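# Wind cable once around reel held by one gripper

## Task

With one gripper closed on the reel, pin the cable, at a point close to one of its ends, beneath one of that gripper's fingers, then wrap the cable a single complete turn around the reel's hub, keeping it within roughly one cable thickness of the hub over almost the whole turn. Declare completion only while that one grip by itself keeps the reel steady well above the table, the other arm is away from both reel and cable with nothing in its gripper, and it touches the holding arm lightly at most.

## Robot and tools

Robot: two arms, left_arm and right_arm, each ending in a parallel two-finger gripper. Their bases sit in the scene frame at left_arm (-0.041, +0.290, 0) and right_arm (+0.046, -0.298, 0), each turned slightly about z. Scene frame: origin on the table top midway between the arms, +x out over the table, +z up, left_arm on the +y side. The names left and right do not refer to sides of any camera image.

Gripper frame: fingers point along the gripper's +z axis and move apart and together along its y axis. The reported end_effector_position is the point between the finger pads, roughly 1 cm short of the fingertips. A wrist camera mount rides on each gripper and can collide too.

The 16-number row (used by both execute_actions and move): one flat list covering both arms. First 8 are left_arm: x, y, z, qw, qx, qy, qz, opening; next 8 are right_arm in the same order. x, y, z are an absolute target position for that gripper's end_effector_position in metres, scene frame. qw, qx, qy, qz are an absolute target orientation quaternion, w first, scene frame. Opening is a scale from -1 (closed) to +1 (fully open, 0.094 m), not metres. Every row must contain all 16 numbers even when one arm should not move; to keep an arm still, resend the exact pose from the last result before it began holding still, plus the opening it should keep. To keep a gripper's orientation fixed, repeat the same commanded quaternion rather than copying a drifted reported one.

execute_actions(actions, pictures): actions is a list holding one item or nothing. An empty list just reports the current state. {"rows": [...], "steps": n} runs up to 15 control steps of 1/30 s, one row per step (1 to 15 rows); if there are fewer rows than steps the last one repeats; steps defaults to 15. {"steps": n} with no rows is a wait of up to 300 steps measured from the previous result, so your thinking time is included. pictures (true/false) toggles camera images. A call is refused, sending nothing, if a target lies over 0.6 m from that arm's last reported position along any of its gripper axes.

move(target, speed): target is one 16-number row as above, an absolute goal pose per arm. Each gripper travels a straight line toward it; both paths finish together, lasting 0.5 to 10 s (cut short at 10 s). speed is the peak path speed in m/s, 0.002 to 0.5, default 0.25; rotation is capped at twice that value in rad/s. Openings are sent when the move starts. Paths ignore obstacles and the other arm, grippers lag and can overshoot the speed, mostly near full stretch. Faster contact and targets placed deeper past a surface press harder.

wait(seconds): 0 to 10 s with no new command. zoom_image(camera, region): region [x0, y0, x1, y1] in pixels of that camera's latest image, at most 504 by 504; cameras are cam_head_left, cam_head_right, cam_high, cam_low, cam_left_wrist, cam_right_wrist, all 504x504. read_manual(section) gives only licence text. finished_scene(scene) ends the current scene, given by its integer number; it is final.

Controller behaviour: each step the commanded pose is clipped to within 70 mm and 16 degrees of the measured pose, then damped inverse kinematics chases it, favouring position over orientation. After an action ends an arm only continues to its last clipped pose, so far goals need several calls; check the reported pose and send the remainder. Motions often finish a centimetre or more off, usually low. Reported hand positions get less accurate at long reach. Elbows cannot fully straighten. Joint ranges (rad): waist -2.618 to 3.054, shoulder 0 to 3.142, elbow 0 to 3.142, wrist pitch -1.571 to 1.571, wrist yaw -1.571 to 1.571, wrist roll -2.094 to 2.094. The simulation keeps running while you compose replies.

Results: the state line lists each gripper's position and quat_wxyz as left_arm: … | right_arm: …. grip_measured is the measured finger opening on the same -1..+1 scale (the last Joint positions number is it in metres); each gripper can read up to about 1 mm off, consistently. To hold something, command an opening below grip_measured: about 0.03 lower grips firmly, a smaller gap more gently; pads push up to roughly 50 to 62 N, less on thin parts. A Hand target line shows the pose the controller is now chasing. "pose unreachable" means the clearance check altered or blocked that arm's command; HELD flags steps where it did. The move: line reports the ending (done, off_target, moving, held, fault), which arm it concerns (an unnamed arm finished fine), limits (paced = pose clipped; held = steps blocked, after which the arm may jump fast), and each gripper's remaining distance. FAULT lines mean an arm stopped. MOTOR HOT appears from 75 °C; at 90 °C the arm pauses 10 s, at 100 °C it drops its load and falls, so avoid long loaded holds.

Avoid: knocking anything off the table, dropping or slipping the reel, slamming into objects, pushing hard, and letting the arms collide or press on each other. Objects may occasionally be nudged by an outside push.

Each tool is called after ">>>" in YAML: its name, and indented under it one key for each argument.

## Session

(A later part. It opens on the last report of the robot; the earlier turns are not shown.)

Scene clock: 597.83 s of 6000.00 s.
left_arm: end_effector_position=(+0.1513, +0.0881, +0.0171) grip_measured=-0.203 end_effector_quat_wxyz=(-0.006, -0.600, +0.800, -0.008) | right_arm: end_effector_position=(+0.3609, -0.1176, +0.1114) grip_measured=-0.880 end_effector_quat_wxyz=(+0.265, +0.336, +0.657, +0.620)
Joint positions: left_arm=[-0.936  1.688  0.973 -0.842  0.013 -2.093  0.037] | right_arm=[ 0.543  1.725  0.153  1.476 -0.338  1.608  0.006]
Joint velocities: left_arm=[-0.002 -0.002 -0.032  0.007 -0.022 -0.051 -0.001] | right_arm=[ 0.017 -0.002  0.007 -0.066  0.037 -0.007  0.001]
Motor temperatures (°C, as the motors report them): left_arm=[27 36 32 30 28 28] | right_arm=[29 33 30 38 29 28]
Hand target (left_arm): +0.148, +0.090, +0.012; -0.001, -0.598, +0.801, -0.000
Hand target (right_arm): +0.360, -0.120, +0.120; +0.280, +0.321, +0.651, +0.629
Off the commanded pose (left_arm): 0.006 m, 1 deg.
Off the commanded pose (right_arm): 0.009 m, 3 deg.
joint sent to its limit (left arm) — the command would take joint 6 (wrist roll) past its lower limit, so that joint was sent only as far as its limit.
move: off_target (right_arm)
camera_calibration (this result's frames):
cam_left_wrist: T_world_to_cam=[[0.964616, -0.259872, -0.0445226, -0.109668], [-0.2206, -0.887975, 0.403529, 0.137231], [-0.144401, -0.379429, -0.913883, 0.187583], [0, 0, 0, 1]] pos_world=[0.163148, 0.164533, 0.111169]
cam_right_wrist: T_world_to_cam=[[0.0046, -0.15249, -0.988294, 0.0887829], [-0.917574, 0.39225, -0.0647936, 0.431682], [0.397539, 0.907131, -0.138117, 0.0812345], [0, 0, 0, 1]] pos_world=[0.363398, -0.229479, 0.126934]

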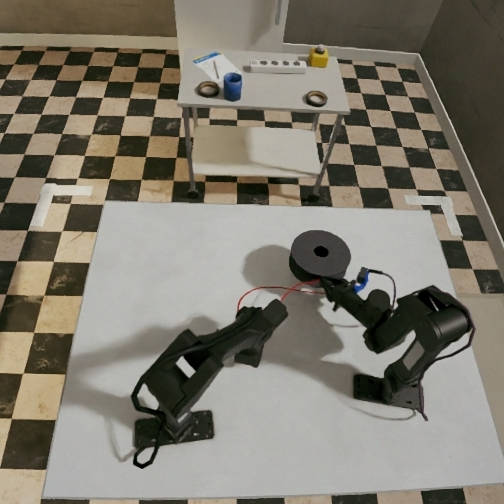

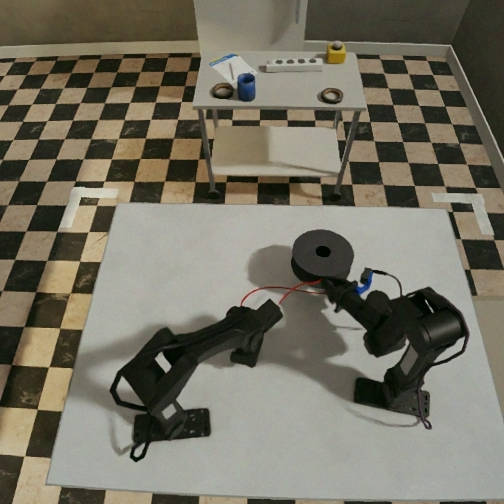

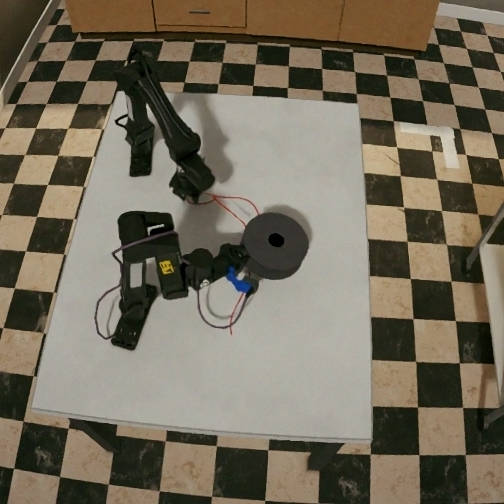

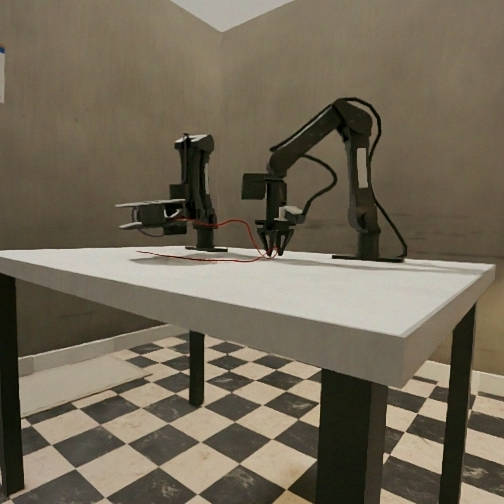

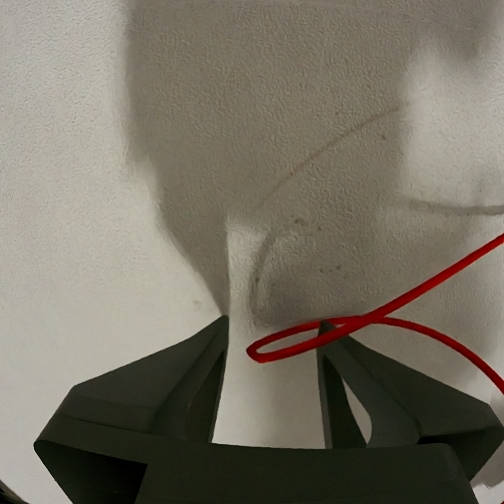

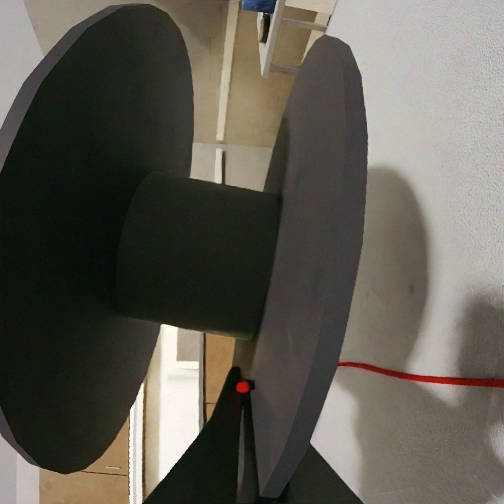

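Finger is inside the loop. Close.

>>> move:
  target: [0.142,0.09,0.012,0,-0.6,0.8,0,-1,0.36,-0.12,0.12,0.28,0.32,0.65,0.63,-1]
  speed: 0.1

>>> move:
  target: [0.14,0.32,0.14,0,-0.6,0.8,0,-1,0.23,0.04,0.12,0.153,0.153,0.69,0.69,-1]
  speed: 0.1

Scene clock: 602.13 s of 6000.00 s.
left_arm: end_effector_position=(+0.1501, +0.0854, +0.0172) grip_measured=-0.949 end_effector_quat_wxyz=(-0.006, -0.596, +0.803, -0.010) | right_arm: end_effector_position=(+0.3608, -0.1176, +0.1107) grip_measured=-0.880 end_effector_quat_wxyz=(+0.263, +0.338, +0.658, +0.620)
Joint positions: left_arm=[-0.945  1.688  0.973 -0.838  0.013 -2.093  0.002] | right_arm=[ 0.543  1.725  0.153  1.473 -0.338  1.611  0.006]
Joint velocities: left_arm=[ 0.012  0.007 -0.002 -0.022  0.022  0.037 -0.   ] | right_arm=[ 0.007 -0.002 -0.017  0.007 -0.051  0.007  0.001]
Motor temperatures (°C, as the motors report them): left_arm=[27 36 32 30 28 28] | right_arm=[29 33 30 38 29 28]
Hand target (left_arm): +0.142, +0.090, +0.012; -0.005, -0.594, +0.804, -0.000
Hand target (right_arm): +0.360, -0.120, +0.120; +0.280, +0.321, +0.651, +0.629
Off the commanded pose (left_arm): 0.011 m, 1 deg.
Off the commanded pose (right_arm): 0.010 m, 3 deg.
joint sent to its limit (left arm) — the command would take joint 6 (wrist roll) past its lower limit, so that joint was sent only as far as its limit.
move: off_target (left_arm, right_arm)
camera_calibration (this result's frames):
cam_left_wrist: T_world_to_cam=[[0.962316, -0.268852, -0.0408108, -0.108159], [-0.229881, -0.884462, 0.406056, 0.135614], [-0.145265, -0.381373, -0.912936, 0.186683], [0, 0, 0, 1]] pos_world=[0.162377, 0.162062, 0.110948]
cam_right_wrist: T_world_to_cam=[[-0.0000849004, -0.15081, -0.988563, 0.0900712], [-0.917742, 0.392647, -0.0598213, 0.431152], [0.397178, 0.90724, -0.138438, 0.081369], [0, 0, 0, 1]] pos_world=[0.363376, -0.229528, 0.126098]

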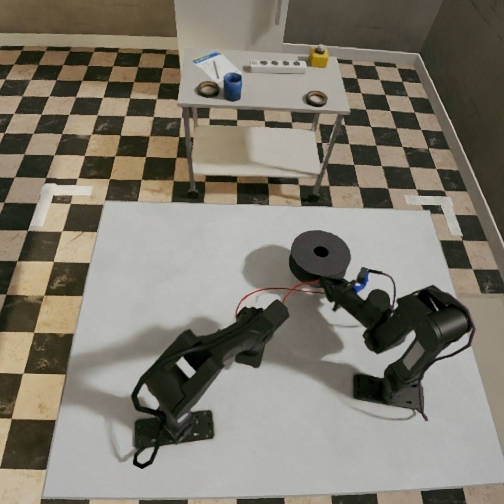

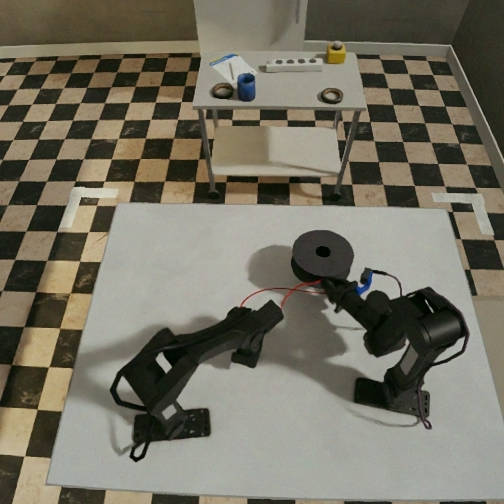

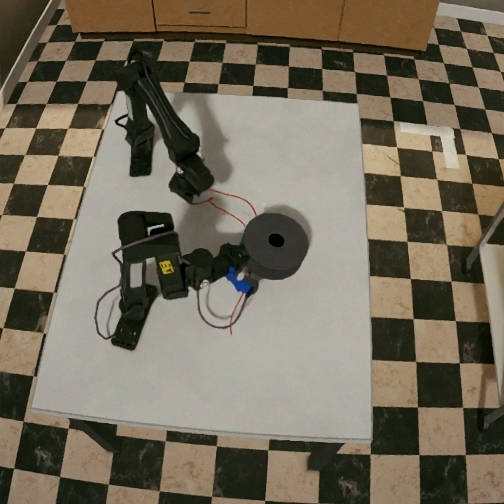

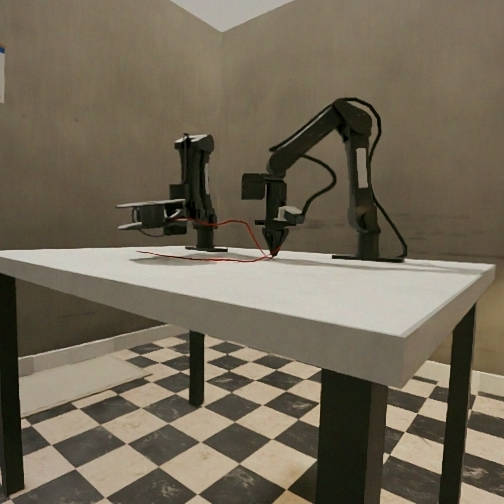

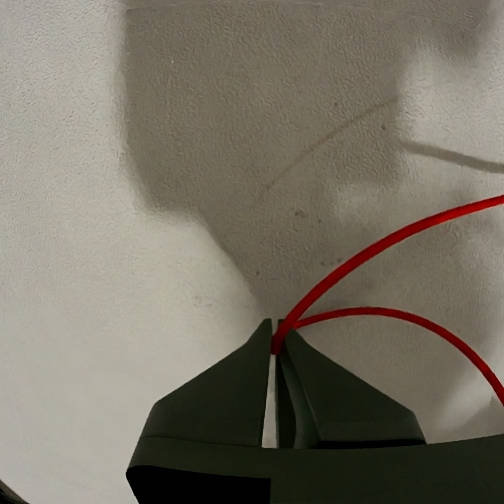

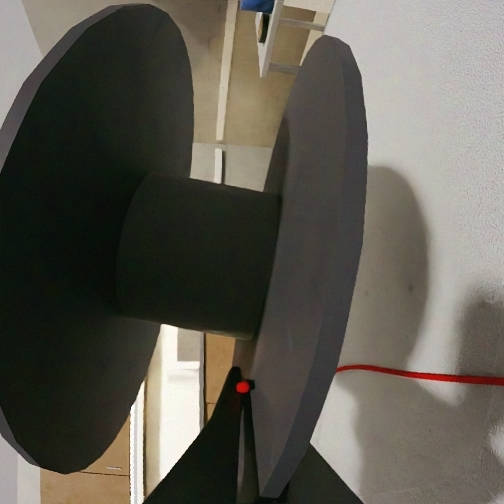

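Scene clock: 605.33 s of 6000.00 s.
left_arm: end_effector_position=(+0.1432, +0.3182, +0.1306) grip_measured=-0.949 end_effector_quat_wxyz=(-0.011, -0.599, +0.801, +0.000) | right_arm: end_effector_position=(+0.2251, +0.0316, +0.1014) grip_measured=-0.880 end_effector_quat_wxyz=(+0.128, +0.177, +0.721, +0.658)
Joint positions: left_arm=[ 0.026  1.259  1.055 -1.387  0.009 -1.128  0.002] | right_arm=[ 1.201  1.813  0.182  1.529 -0.126  1.607  0.006]
Joint velocities: left_arm=[ 0.002 -0.017  0.002  0.007 -0.081  0.051 -0.001] | right_arm=[-0.007  0.002 -0.017  0.037  0.022 -0.037  0.001]
Motor temperatures (°C, as the motors report them): left_arm=[27 36 32 30 28 28] | right_arm=[29 33 30 39 29 28]
Hand target (left_arm): +0.146, +0.321, +0.141; +0.002, -0.600, +0.800, -0.005
Hand target (right_arm): +0.229, +0.040, +0.121; +0.146, +0.161, +0.698, +0.682
Off the commanded pose (left_arm): 0.010 m, 1 deg.
Off the commanded pose (right_arm): 0.021 m, 6 deg.
joint sent to its limit (right arm) — the command would take joint 4 (wrist pitch) past its upper limit, so that joint was sent only as far as its limit.
move: off_target (right_arm)
camera_calibration (this result's frames):
cam_left_wrist: T_world_to_cam=[[0.962937, -0.26208, -0.0637703, -0.033532], [-0.215639, -0.890037, 0.401664, 0.294146], [-0.162026, -0.373025, -0.913564, 0.377884], [0, 0, 0, 1]] pos_world=[0.156946, 0.393974, 0.224935]
cam_right_wrist: T_world_to_cam=[[0.0836256, -0.153607, -0.984587, 0.0841261], [-0.996029, -0.0431822, -0.0778605, 0.280699], [-0.0305568, 0.987188, -0.156608, 0.0942101], [0, 0, 0, 1]] pos_world=[0.275428, -0.0679596, 0.119439]

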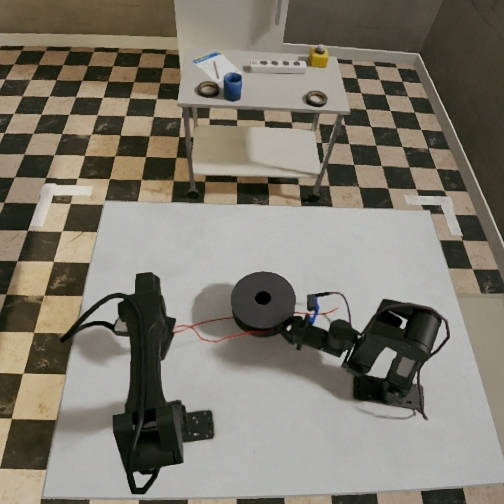

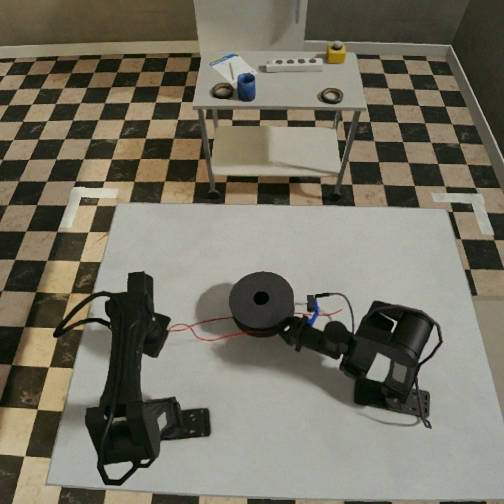

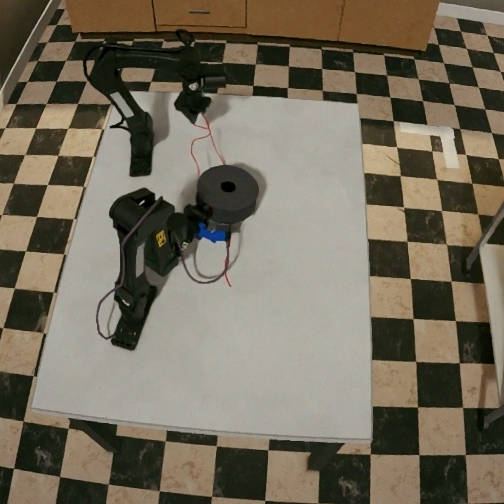

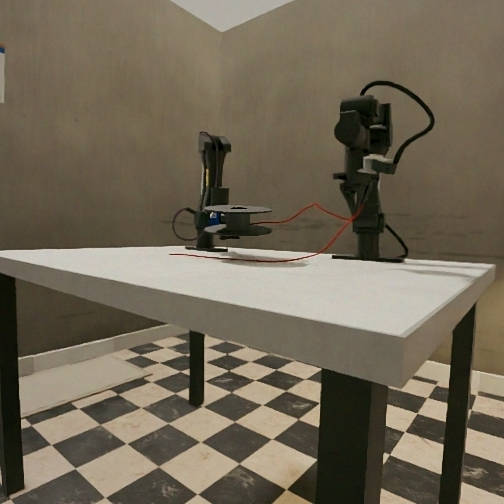

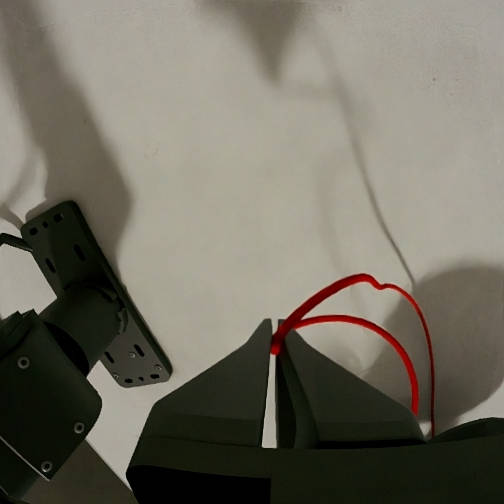

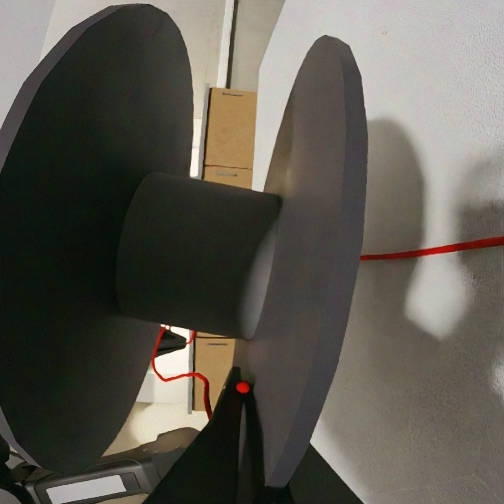

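>>> move:
  target: [0.33,0.33,0.135,0,-0.6,0.8,0,-1,0.195,0.06,0.12,0.12,0.13,0.696,0.696,-1]
  speed: 0.12

>>> move:
  target: [0.45,0.18,0.14,0,-0.6,0.8,0,-1,0.195,0.06,0.12,0.12,0.13,0.696,0.696,-1]
  speed: 0.12

>>> move:
  target: [0.43,0.03,0.15,-0.08,-0.6,0.78,-0.15,-1,0.195,0.06,0.12,0.12,0.13,0.696,0.696,-1]
  speed: 0.1

Scene clock: 612.63 s of 6000.00 s.
left_arm: end_effector_position=(+0.3259, +0.3280, +0.1272) grip_measured=-0.949 end_effector_quat_wxyz=(-0.007, -0.601, +0.799, -0.001) | right_arm: end_effector_position=(+0.1907, +0.0481, +0.0948) grip_measured=-0.880 end_effector_quat_wxyz=(+0.100, +0.150, +0.733, +0.655)
Joint positions: left_arm=[-0.024  1.957  1.766 -1.39   0.009 -1.184  0.002] | right_arm=[ 1.323  1.83   0.182  1.527 -0.082  1.611  0.006]
Joint velocities: left_arm=[-0.007 -0.012  0.002  0.037 -0.022  0.007 -0.001] | right_arm=[-0.012 -0.002 -0.002 -0.007 -0.066 -0.066  0.   ]
Motor temperatures (°C, as the motors report them): left_arm=[27 35 32 29 28 28] | right_arm=[29 32 30 39 29 28]
Hand target (left_arm): +0.330, +0.327, +0.133; +0.000, -0.600, +0.800, -0.000
Hand target (right_arm): +0.194, +0.058, +0.120; +0.117, +0.134, +0.704, +0.688
Off the commanded pose (left_arm): 0.009 m, 1 deg.
Off the commanded pose (right_arm): 0.028 m, 7 deg.
joint sent to its limit (right arm) — the command would take joint 4 (wrist pitch) past its upper limit, so that joint was sent only as far as its limit.
move: off_target (right_arm)
camera_calibration (this result's frames):
cam_left_wrist: T_world_to_cam=[[0.964924, -0.256454, -0.0561529, -0.210536], [-0.213919, -0.892051, 0.398101, 0.344252], [-0.152186, -0.372125, -0.915621, 0.404781], [0, 0, 0, 1]] pos_world=[0.338395, 0.403727, 0.221757]
cam_right_wrist: T_world_to_cam=[[0.0877175, -0.163709, -0.982601, 0.082634], [-0.990116, -0.122693, -0.0679466, 0.248403], [-0.109435, 0.978849, -0.172854, 0.0929053], [0, 0, 0, 1]] pos_world=[0.248866, -0.046935, 0.114133]

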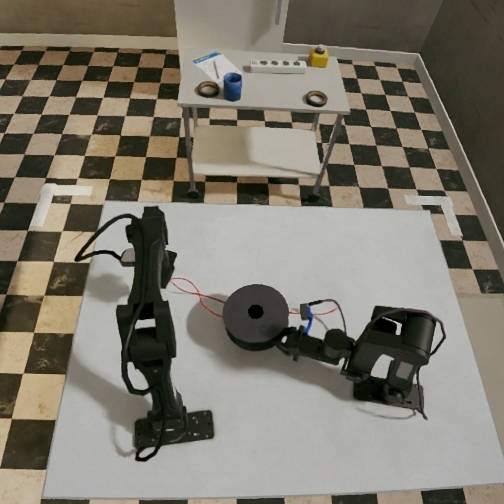

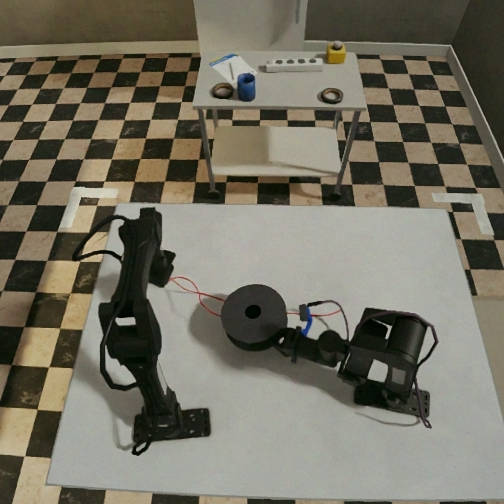

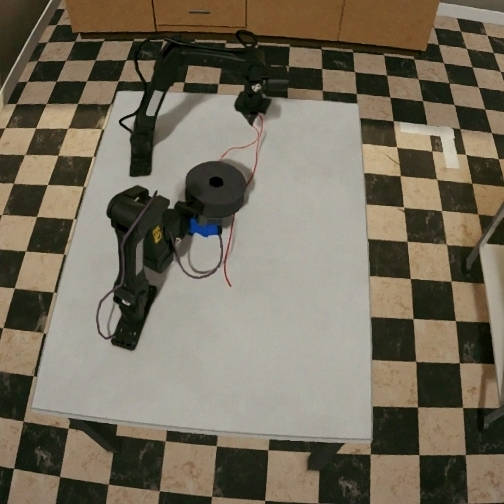

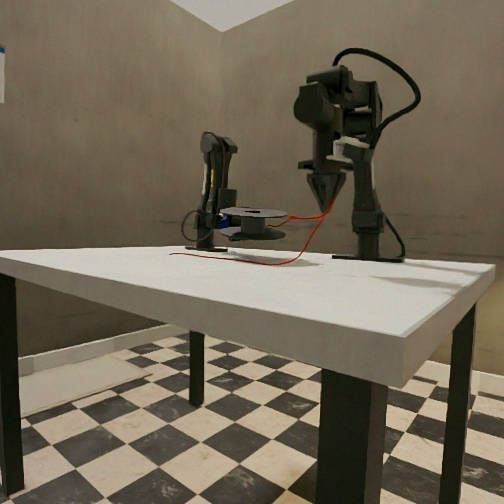

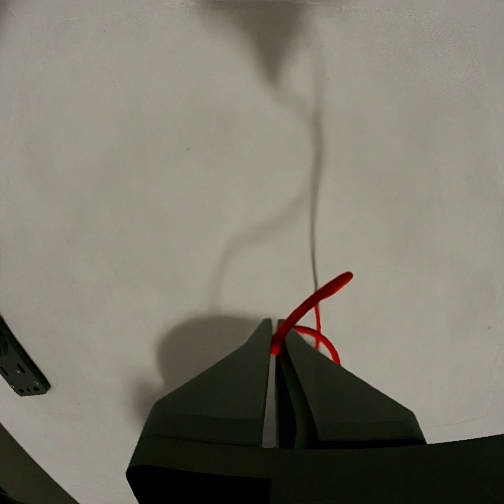

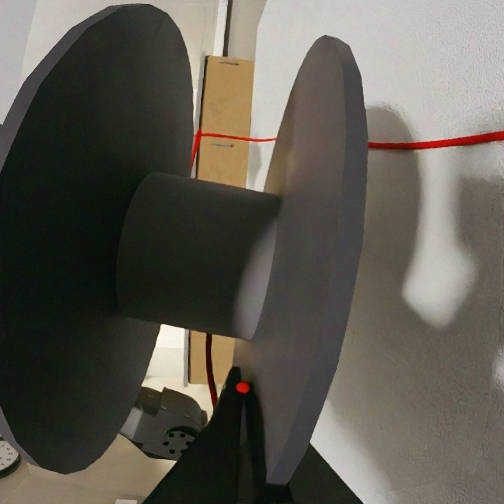

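Scene clock: 614.60 s of 6000.00 s.
left_arm: end_effector_position=(+0.4433, +0.1778, +0.1327) grip_measured=-0.949 end_effector_quat_wxyz=(+0.045, -0.595, +0.800, -0.060) | right_arm: end_effector_position=(+0.1910, +0.0478, +0.0921) grip_measured=-0.880 end_effector_quat_wxyz=(+0.101, +0.150, +0.736, +0.652)
Joint positions: left_arm=[-0.356  2.464  2.606 -1.563  0.009 -1.506  0.002] | right_arm=[ 1.323  1.838  0.182  1.527 -0.081  1.608  0.006]
Joint velocities: left_arm=[-0.007  0.002  0.002  0.037 -0.022  0.022 -0.   ] | right_arm=[-0.012 -0.037  0.002  0.037  0.139 -0.022  0.   ]
Motor temperatures (°C, as the motors report them): left_arm=[27 36 32 29 28 28] | right_arm=[29 32 30 40 29 28]
Hand target (left_arm): +0.445, +0.178, +0.138; +0.053, -0.597, +0.798, -0.063
Hand target (right_arm): +0.194, +0.058, +0.120; +0.119, +0.133, +0.704, +0.687
Off the commanded pose (left_arm): 0.010 m, 9 deg.
Off the commanded pose (right_arm): 0.031 m, 7 deg.
joint sent to its limit (left arm) — the command would take joint 4 (wrist pitch) past its lower limit, so that joint was sent only as far as its limit.
joint sent to its limit (right arm) — the command would take joint 4 (wrist pitch) past its upper limit, so that joint was sent only as far as its limit.
move: off_target (left_arm, right_arm)
camera_calibration (this result's frames):
cam_left_wrist: T_world_to_cam=[[0.958842, -0.265444, 0.100802, -0.378599], [-0.283572, -0.877175, 0.387494, 0.262843], [-0.014437, -0.40013, -0.916344, 0.315751], [0, 0, 0, 1]] pos_world=[0.44211, 0.256404, 0.22565]
cam_right_wrist: T_world_to_cam=[[0.0869375, -0.171636, -0.981317, 0.0802722], [-0.990342, -0.121682, -0.0664544, 0.248273], [-0.108002, 0.977617, -0.180557, 0.093236], [0, 0, 0, 1]] pos_world=[0.248966, -0.0471613, 0.112106]

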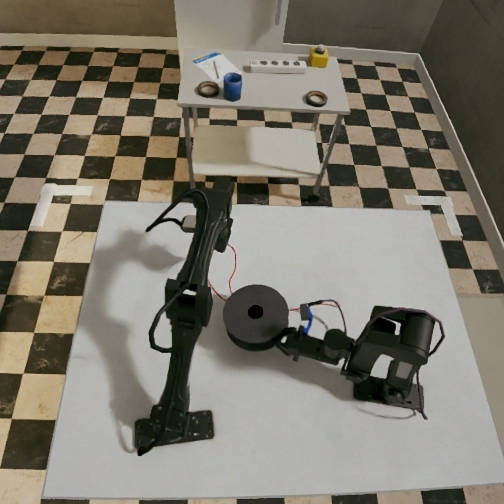

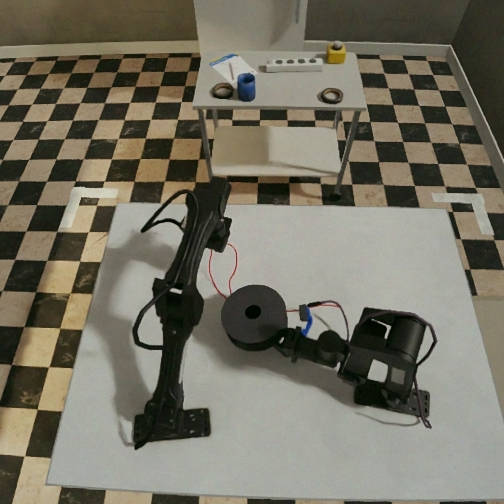

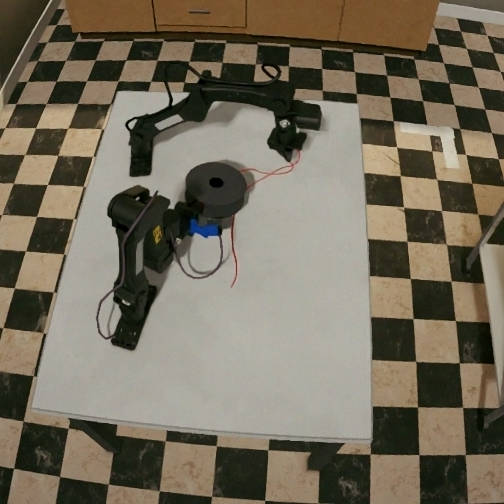

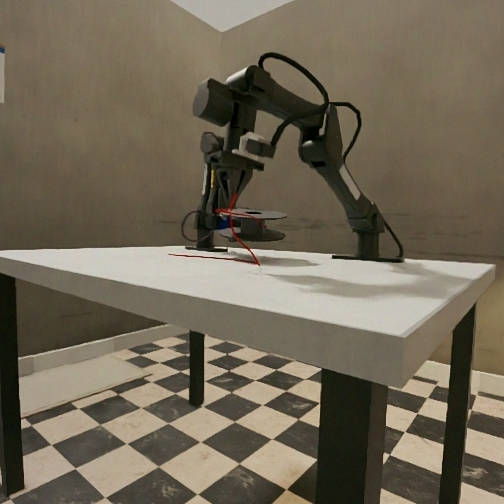

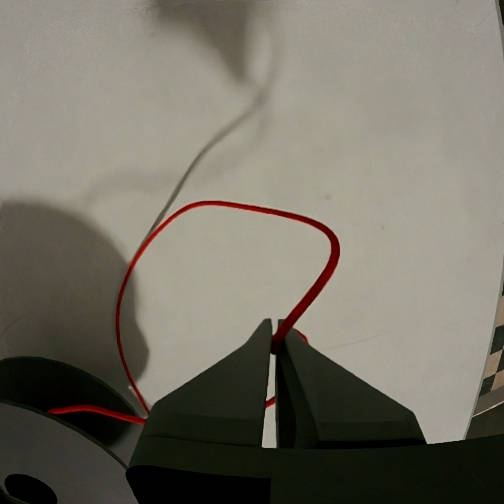

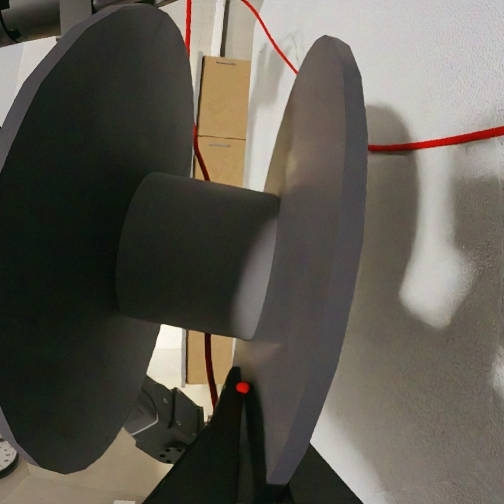

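Scene clock: 616.57 s of 6000.00 s.
left_arm: end_effector_position=(+0.4254, +0.0349, +0.1441) grip_measured=-0.949 end_effector_quat_wxyz=(-0.062, -0.603, +0.775, -0.179) | right_arm: end_effector_position=(+0.1911, +0.0477, +0.0923) grip_measured=-0.880 end_effector_quat_wxyz=(+0.102, +0.151, +0.736, +0.653)
Joint positions: left_arm=[-0.54   2.589  2.845 -1.564  0.278 -1.77   0.002] | right_arm=[ 1.323  1.838  0.182  1.528 -0.08   1.608  0.006]
Joint velocities: left_arm=[-0.002 -0.012 -0.007 -0.066 -0.037  0.007  0.   ] | right_arm=[-0.012 -0.007 -0.002  0.022 -0.007 -0.081  0.   ]
Motor temperatures (°C, as the motors report them): left_arm=[27 36 33 29 28 28] | right_arm=[29 32 30 40 29 28]
Hand target (left_arm): +0.426, +0.031, +0.150; -0.062, -0.602, +0.774, -0.189
Hand target (right_arm): +0.194, +0.058, +0.120; +0.119, +0.133, +0.704, +0.687
Off the commanded pose (left_arm): 0.009 m, 4 deg.
Off the commanded pose (right_arm): 0.031 m, 7 deg.
elbow stopped short (left arm): the move would have taken joint 3 (elbow) straighter than the controller allows; a more bent joint 3 avoids this.
joint sent to its limit (right arm) — the command would take joint 4 (wrist pitch) past its upper limit, so that joint was sent only as far as its limit.
move: off_target (left_arm, right_arm)
camera_calibration (this result's frames):
cam_left_wrist: T_world_to_cam=[[0.967106, -0.206086, 0.14911, -0.4131], [-0.252774, -0.712996, 0.65402, 0.070699], [-0.0284696, -0.670198, -0.741636, 0.25904], [0, 0, 0, 1]] pos_world=[0.424758, 0.138882, 0.207472]
cam_right_wrist: T_world_to_cam=[[0.0875679, -0.17119, -0.981339, 0.0802989], [-0.990377, -0.120946, -0.067276, 0.248466], [-0.107172, 0.977786, -0.180133, 0.0931035], [0, 0, 0, 1]] pos_world=[0.249021, -0.0472381, 0.112287]

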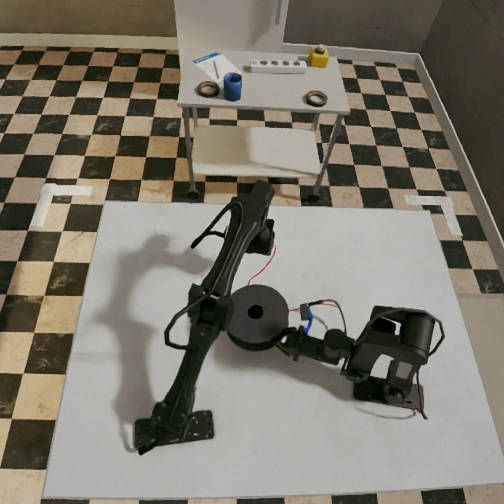

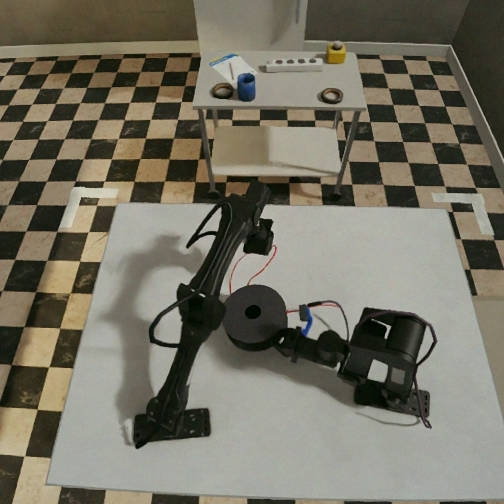

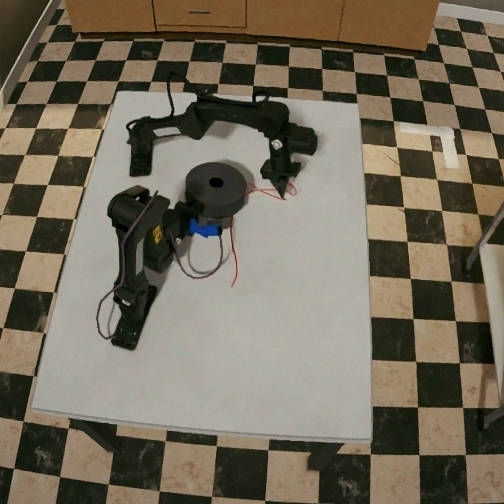

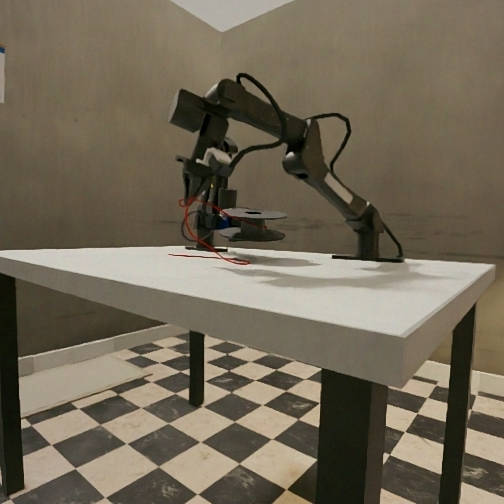

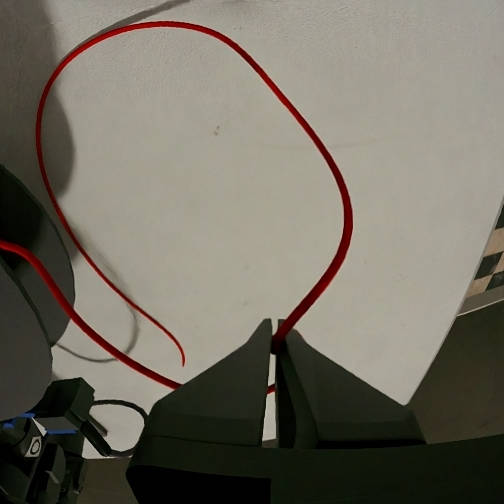

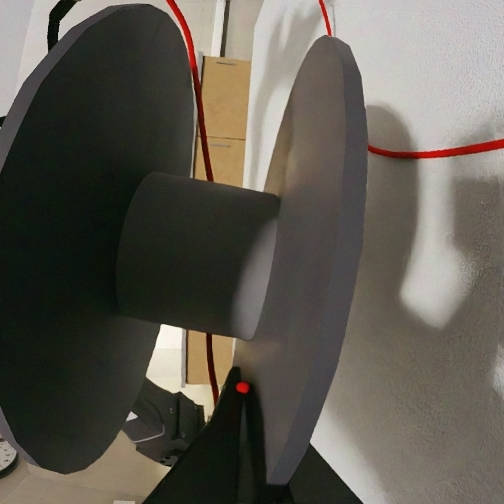

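>>> move:
  target: [0.35,-0.05,0.135,-0.08,-0.6,0.76,-0.2,-1,0.195,0.06,0.12,0.12,0.13,0.696,0.696,-1]
  speed: 0.08

>>> move:
  target: [0.26,-0.08,0.175,-0.15,-0.6,0.76,-0.2,-1,0.195,0.06,0.12,0.12,0.13,0.696,0.696,-1]
  speed: 0.06

Scene clock: 622.93 s of 6000.00 s.
left_arm: end_effector_position=(+0.3500, -0.0487, +0.1243) grip_measured=-0.949 end_effector_quat_wxyz=(-0.087, -0.606, +0.768, -0.188) | right_arm: end_effector_position=(+0.1911, +0.0477, +0.0921) grip_measured=-0.880 end_effector_quat_wxyz=(+0.102, +0.151, +0.736, +0.652)
Joint positions: left_arm=[-0.755  2.258  2.142 -1.13   0.267 -2.005  0.002] | right_arm=[ 1.323  1.838  0.182  1.527 -0.08   1.608  0.006]
Joint velocities: left_arm=[-0.017 -0.002 -0.012  0.066 -0.081 -0.037  0.   ] | right_arm=[-0.032  0.012  0.002 -0.051 -0.007 -0.022 -0.001]
Motor temperatures (°C, as the motors report them): left_arm=[27 37 33 30 28 28] | right_arm=[29 32 30 40 29 28]
Hand target (left_arm): +0.349, -0.049, +0.136; -0.081, -0.605, +0.767, -0.200
Hand target (right_arm): +0.194, +0.058, +0.120; +0.119, +0.133, +0.704, +0.687
Off the commanded pose (left_arm): 0.011 m, 2 deg.
Off the commanded pose (right_arm): 0.031 m, 7 deg.
joint sent to its limit (right arm) — the command would take joint 4 (wrist pitch) past its upper limit, so that joint was sent only as far as its limit.
move: off_target (left_arm, right_arm)
camera_calibration (this result's frames):
cam_left_wrist: T_world_to_cam=[[0.972173, -0.194692, 0.130285, -0.353281], [-0.229688, -0.682804, 0.693558, -0.00655058], [-0.0460711, -0.704184, -0.708522, 0.186523], [0, 0, 0, 1]] pos_world=[0.350539, 0.0580926, 0.182726]
cam_right_wrist: T_world_to_cam=[[0.0872511, -0.171868, -0.981248, 0.0801964], [-0.990398, -0.120992, -0.0668726, 0.248409], [-0.10723, 0.977662, -0.180775, 0.0931664], [0, 0, 0, 1]] pos_world=[0.249017, -0.0472464, 0.112146]

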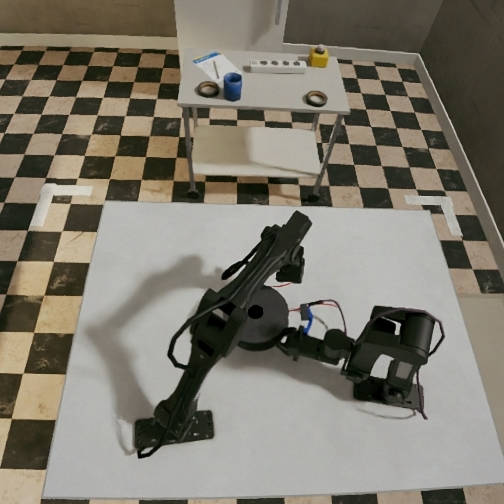

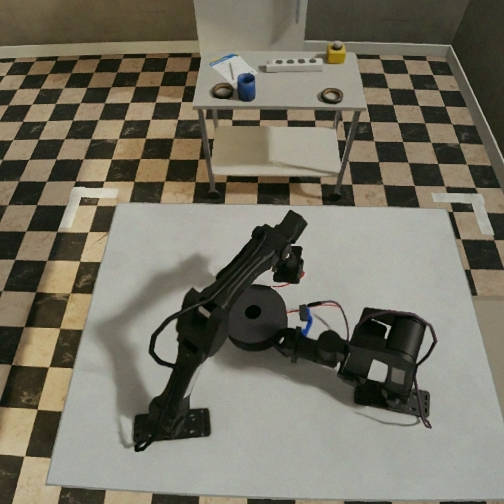

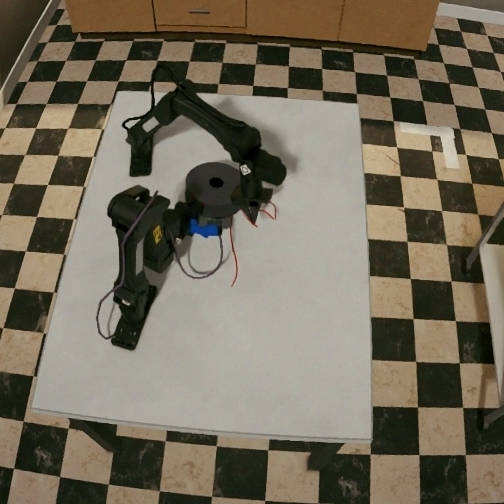

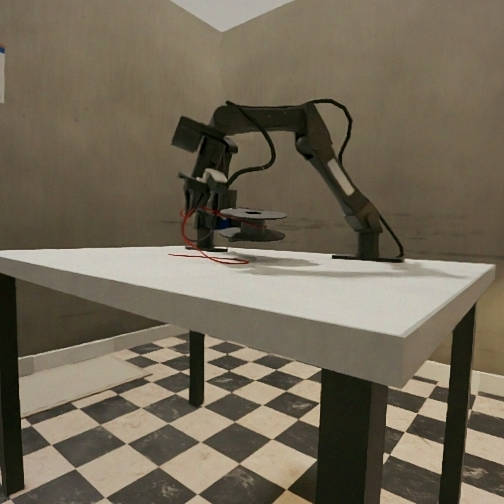

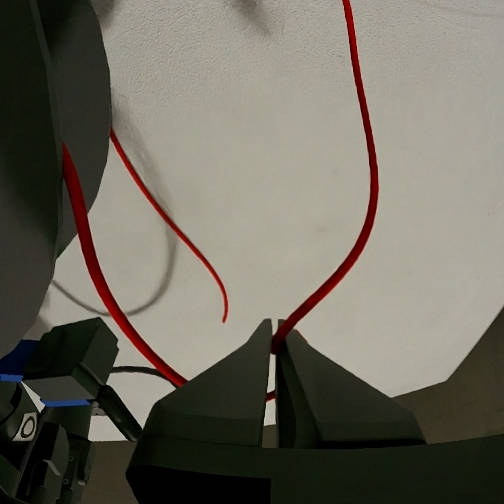

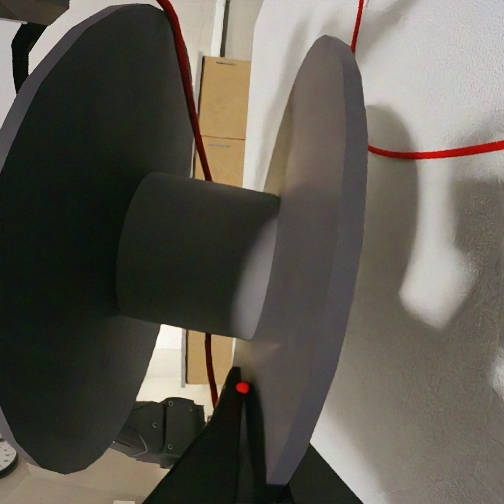

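Scene clock: 625.07 s of 6000.00 s.
left_arm: end_effector_position=(+0.2703, -0.0796, +0.1679) grip_measured=-0.949 end_effector_quat_wxyz=(-0.148, -0.581, +0.776, -0.197) | right_arm: end_effector_position=(+0.1912, +0.0478, +0.0929) grip_measured=-0.880 end_effector_quat_wxyz=(+0.102, +0.150, +0.735, +0.654)
Joint positions: left_arm=[-0.873  2.081  2.006 -1.145  0.36  -2.093  0.002] | right_arm=[ 1.323  1.838  0.182  1.531 -0.079  1.607  0.006]
Joint velocities: left_arm=[-0.012 -0.027 -0.017 -0.037  0.007  0.022  0.   ] | right_arm=[ 0.007  0.002 -0.002 -0.022  0.037 -0.022 -0.   ]
Motor temperatures (°C, as the motors report them): left_arm=[27 38 32 30 28 28] | right_arm=[29 32 30 40 29 28]
Hand target (left_arm): +0.260, -0.078, +0.175; -0.156, -0.579, +0.777, -0.195
Hand target (right_arm): +0.194, +0.058, +0.120; +0.119, +0.133, +0.704, +0.687
Off the commanded pose (left_arm): 0.013 m, 3 deg.
Off the commanded pose (right_arm): 0.030 m, 7 deg.
joint sent to its limit (left arm) — the command would take joint 6 (wrist roll) past its lower limit, so that joint was sent only as far as its limit.
joint sent to its limit (right arm) — the command would take joint 4 (wrist pitch) past its upper limit, so that joint was sent only as far as its limit.
move: off_target (left_arm, right_arm)
camera_calibration (this result's frames):
cam_left_wrist: T_world_to_cam=[[0.964344, -0.25262, 0.0788852, -0.281405], [-0.220535, -0.602289, 0.767211, -0.0845689], [-0.146301, -0.757252, -0.636525, 0.202805], [0, 0, 0, 1]] pos_world=[0.282391, 0.0315514, 0.216172]
cam_right_wrist: T_world_to_cam=[[0.089724, -0.169245, -0.981481, 0.0804513], [-0.990252, -0.120577, -0.0697336, 0.248802], [-0.106542, 0.97817, -0.178414, 0.0928823], [0, 0, 0, 1]] pos_world=[0.249054, -0.047239, 0.112883]

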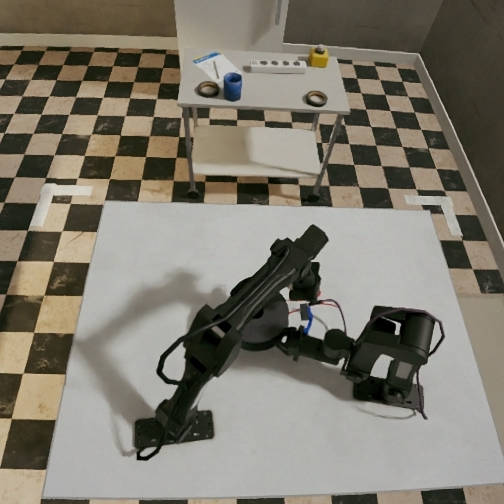

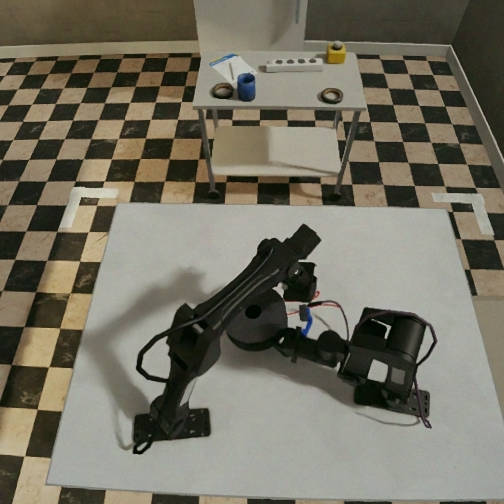

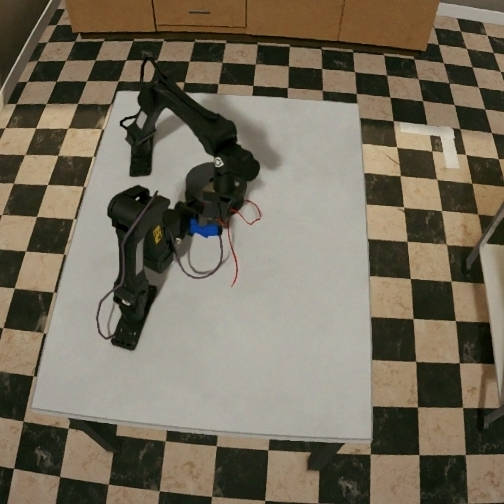

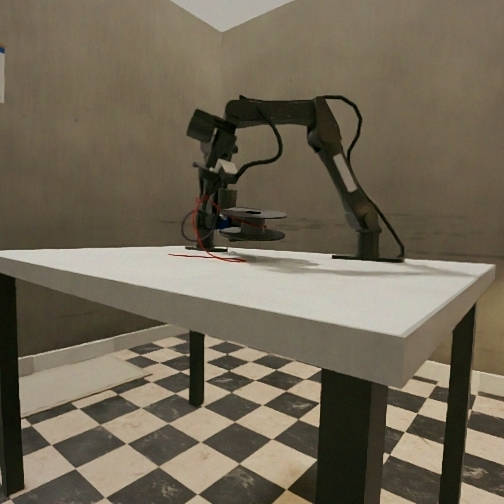

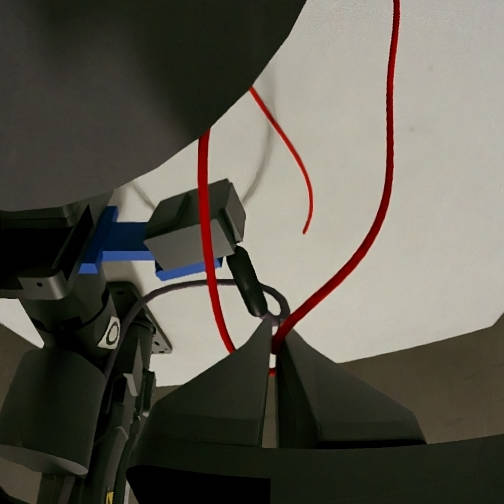

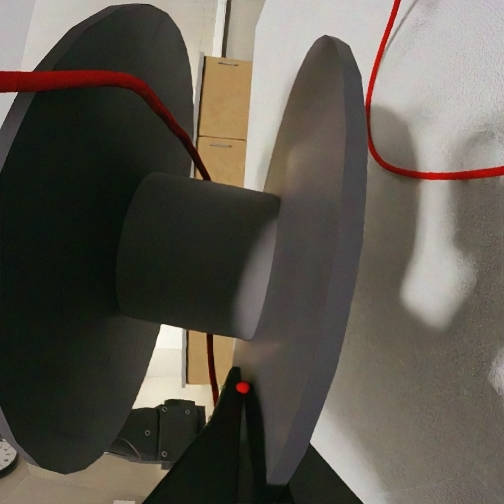

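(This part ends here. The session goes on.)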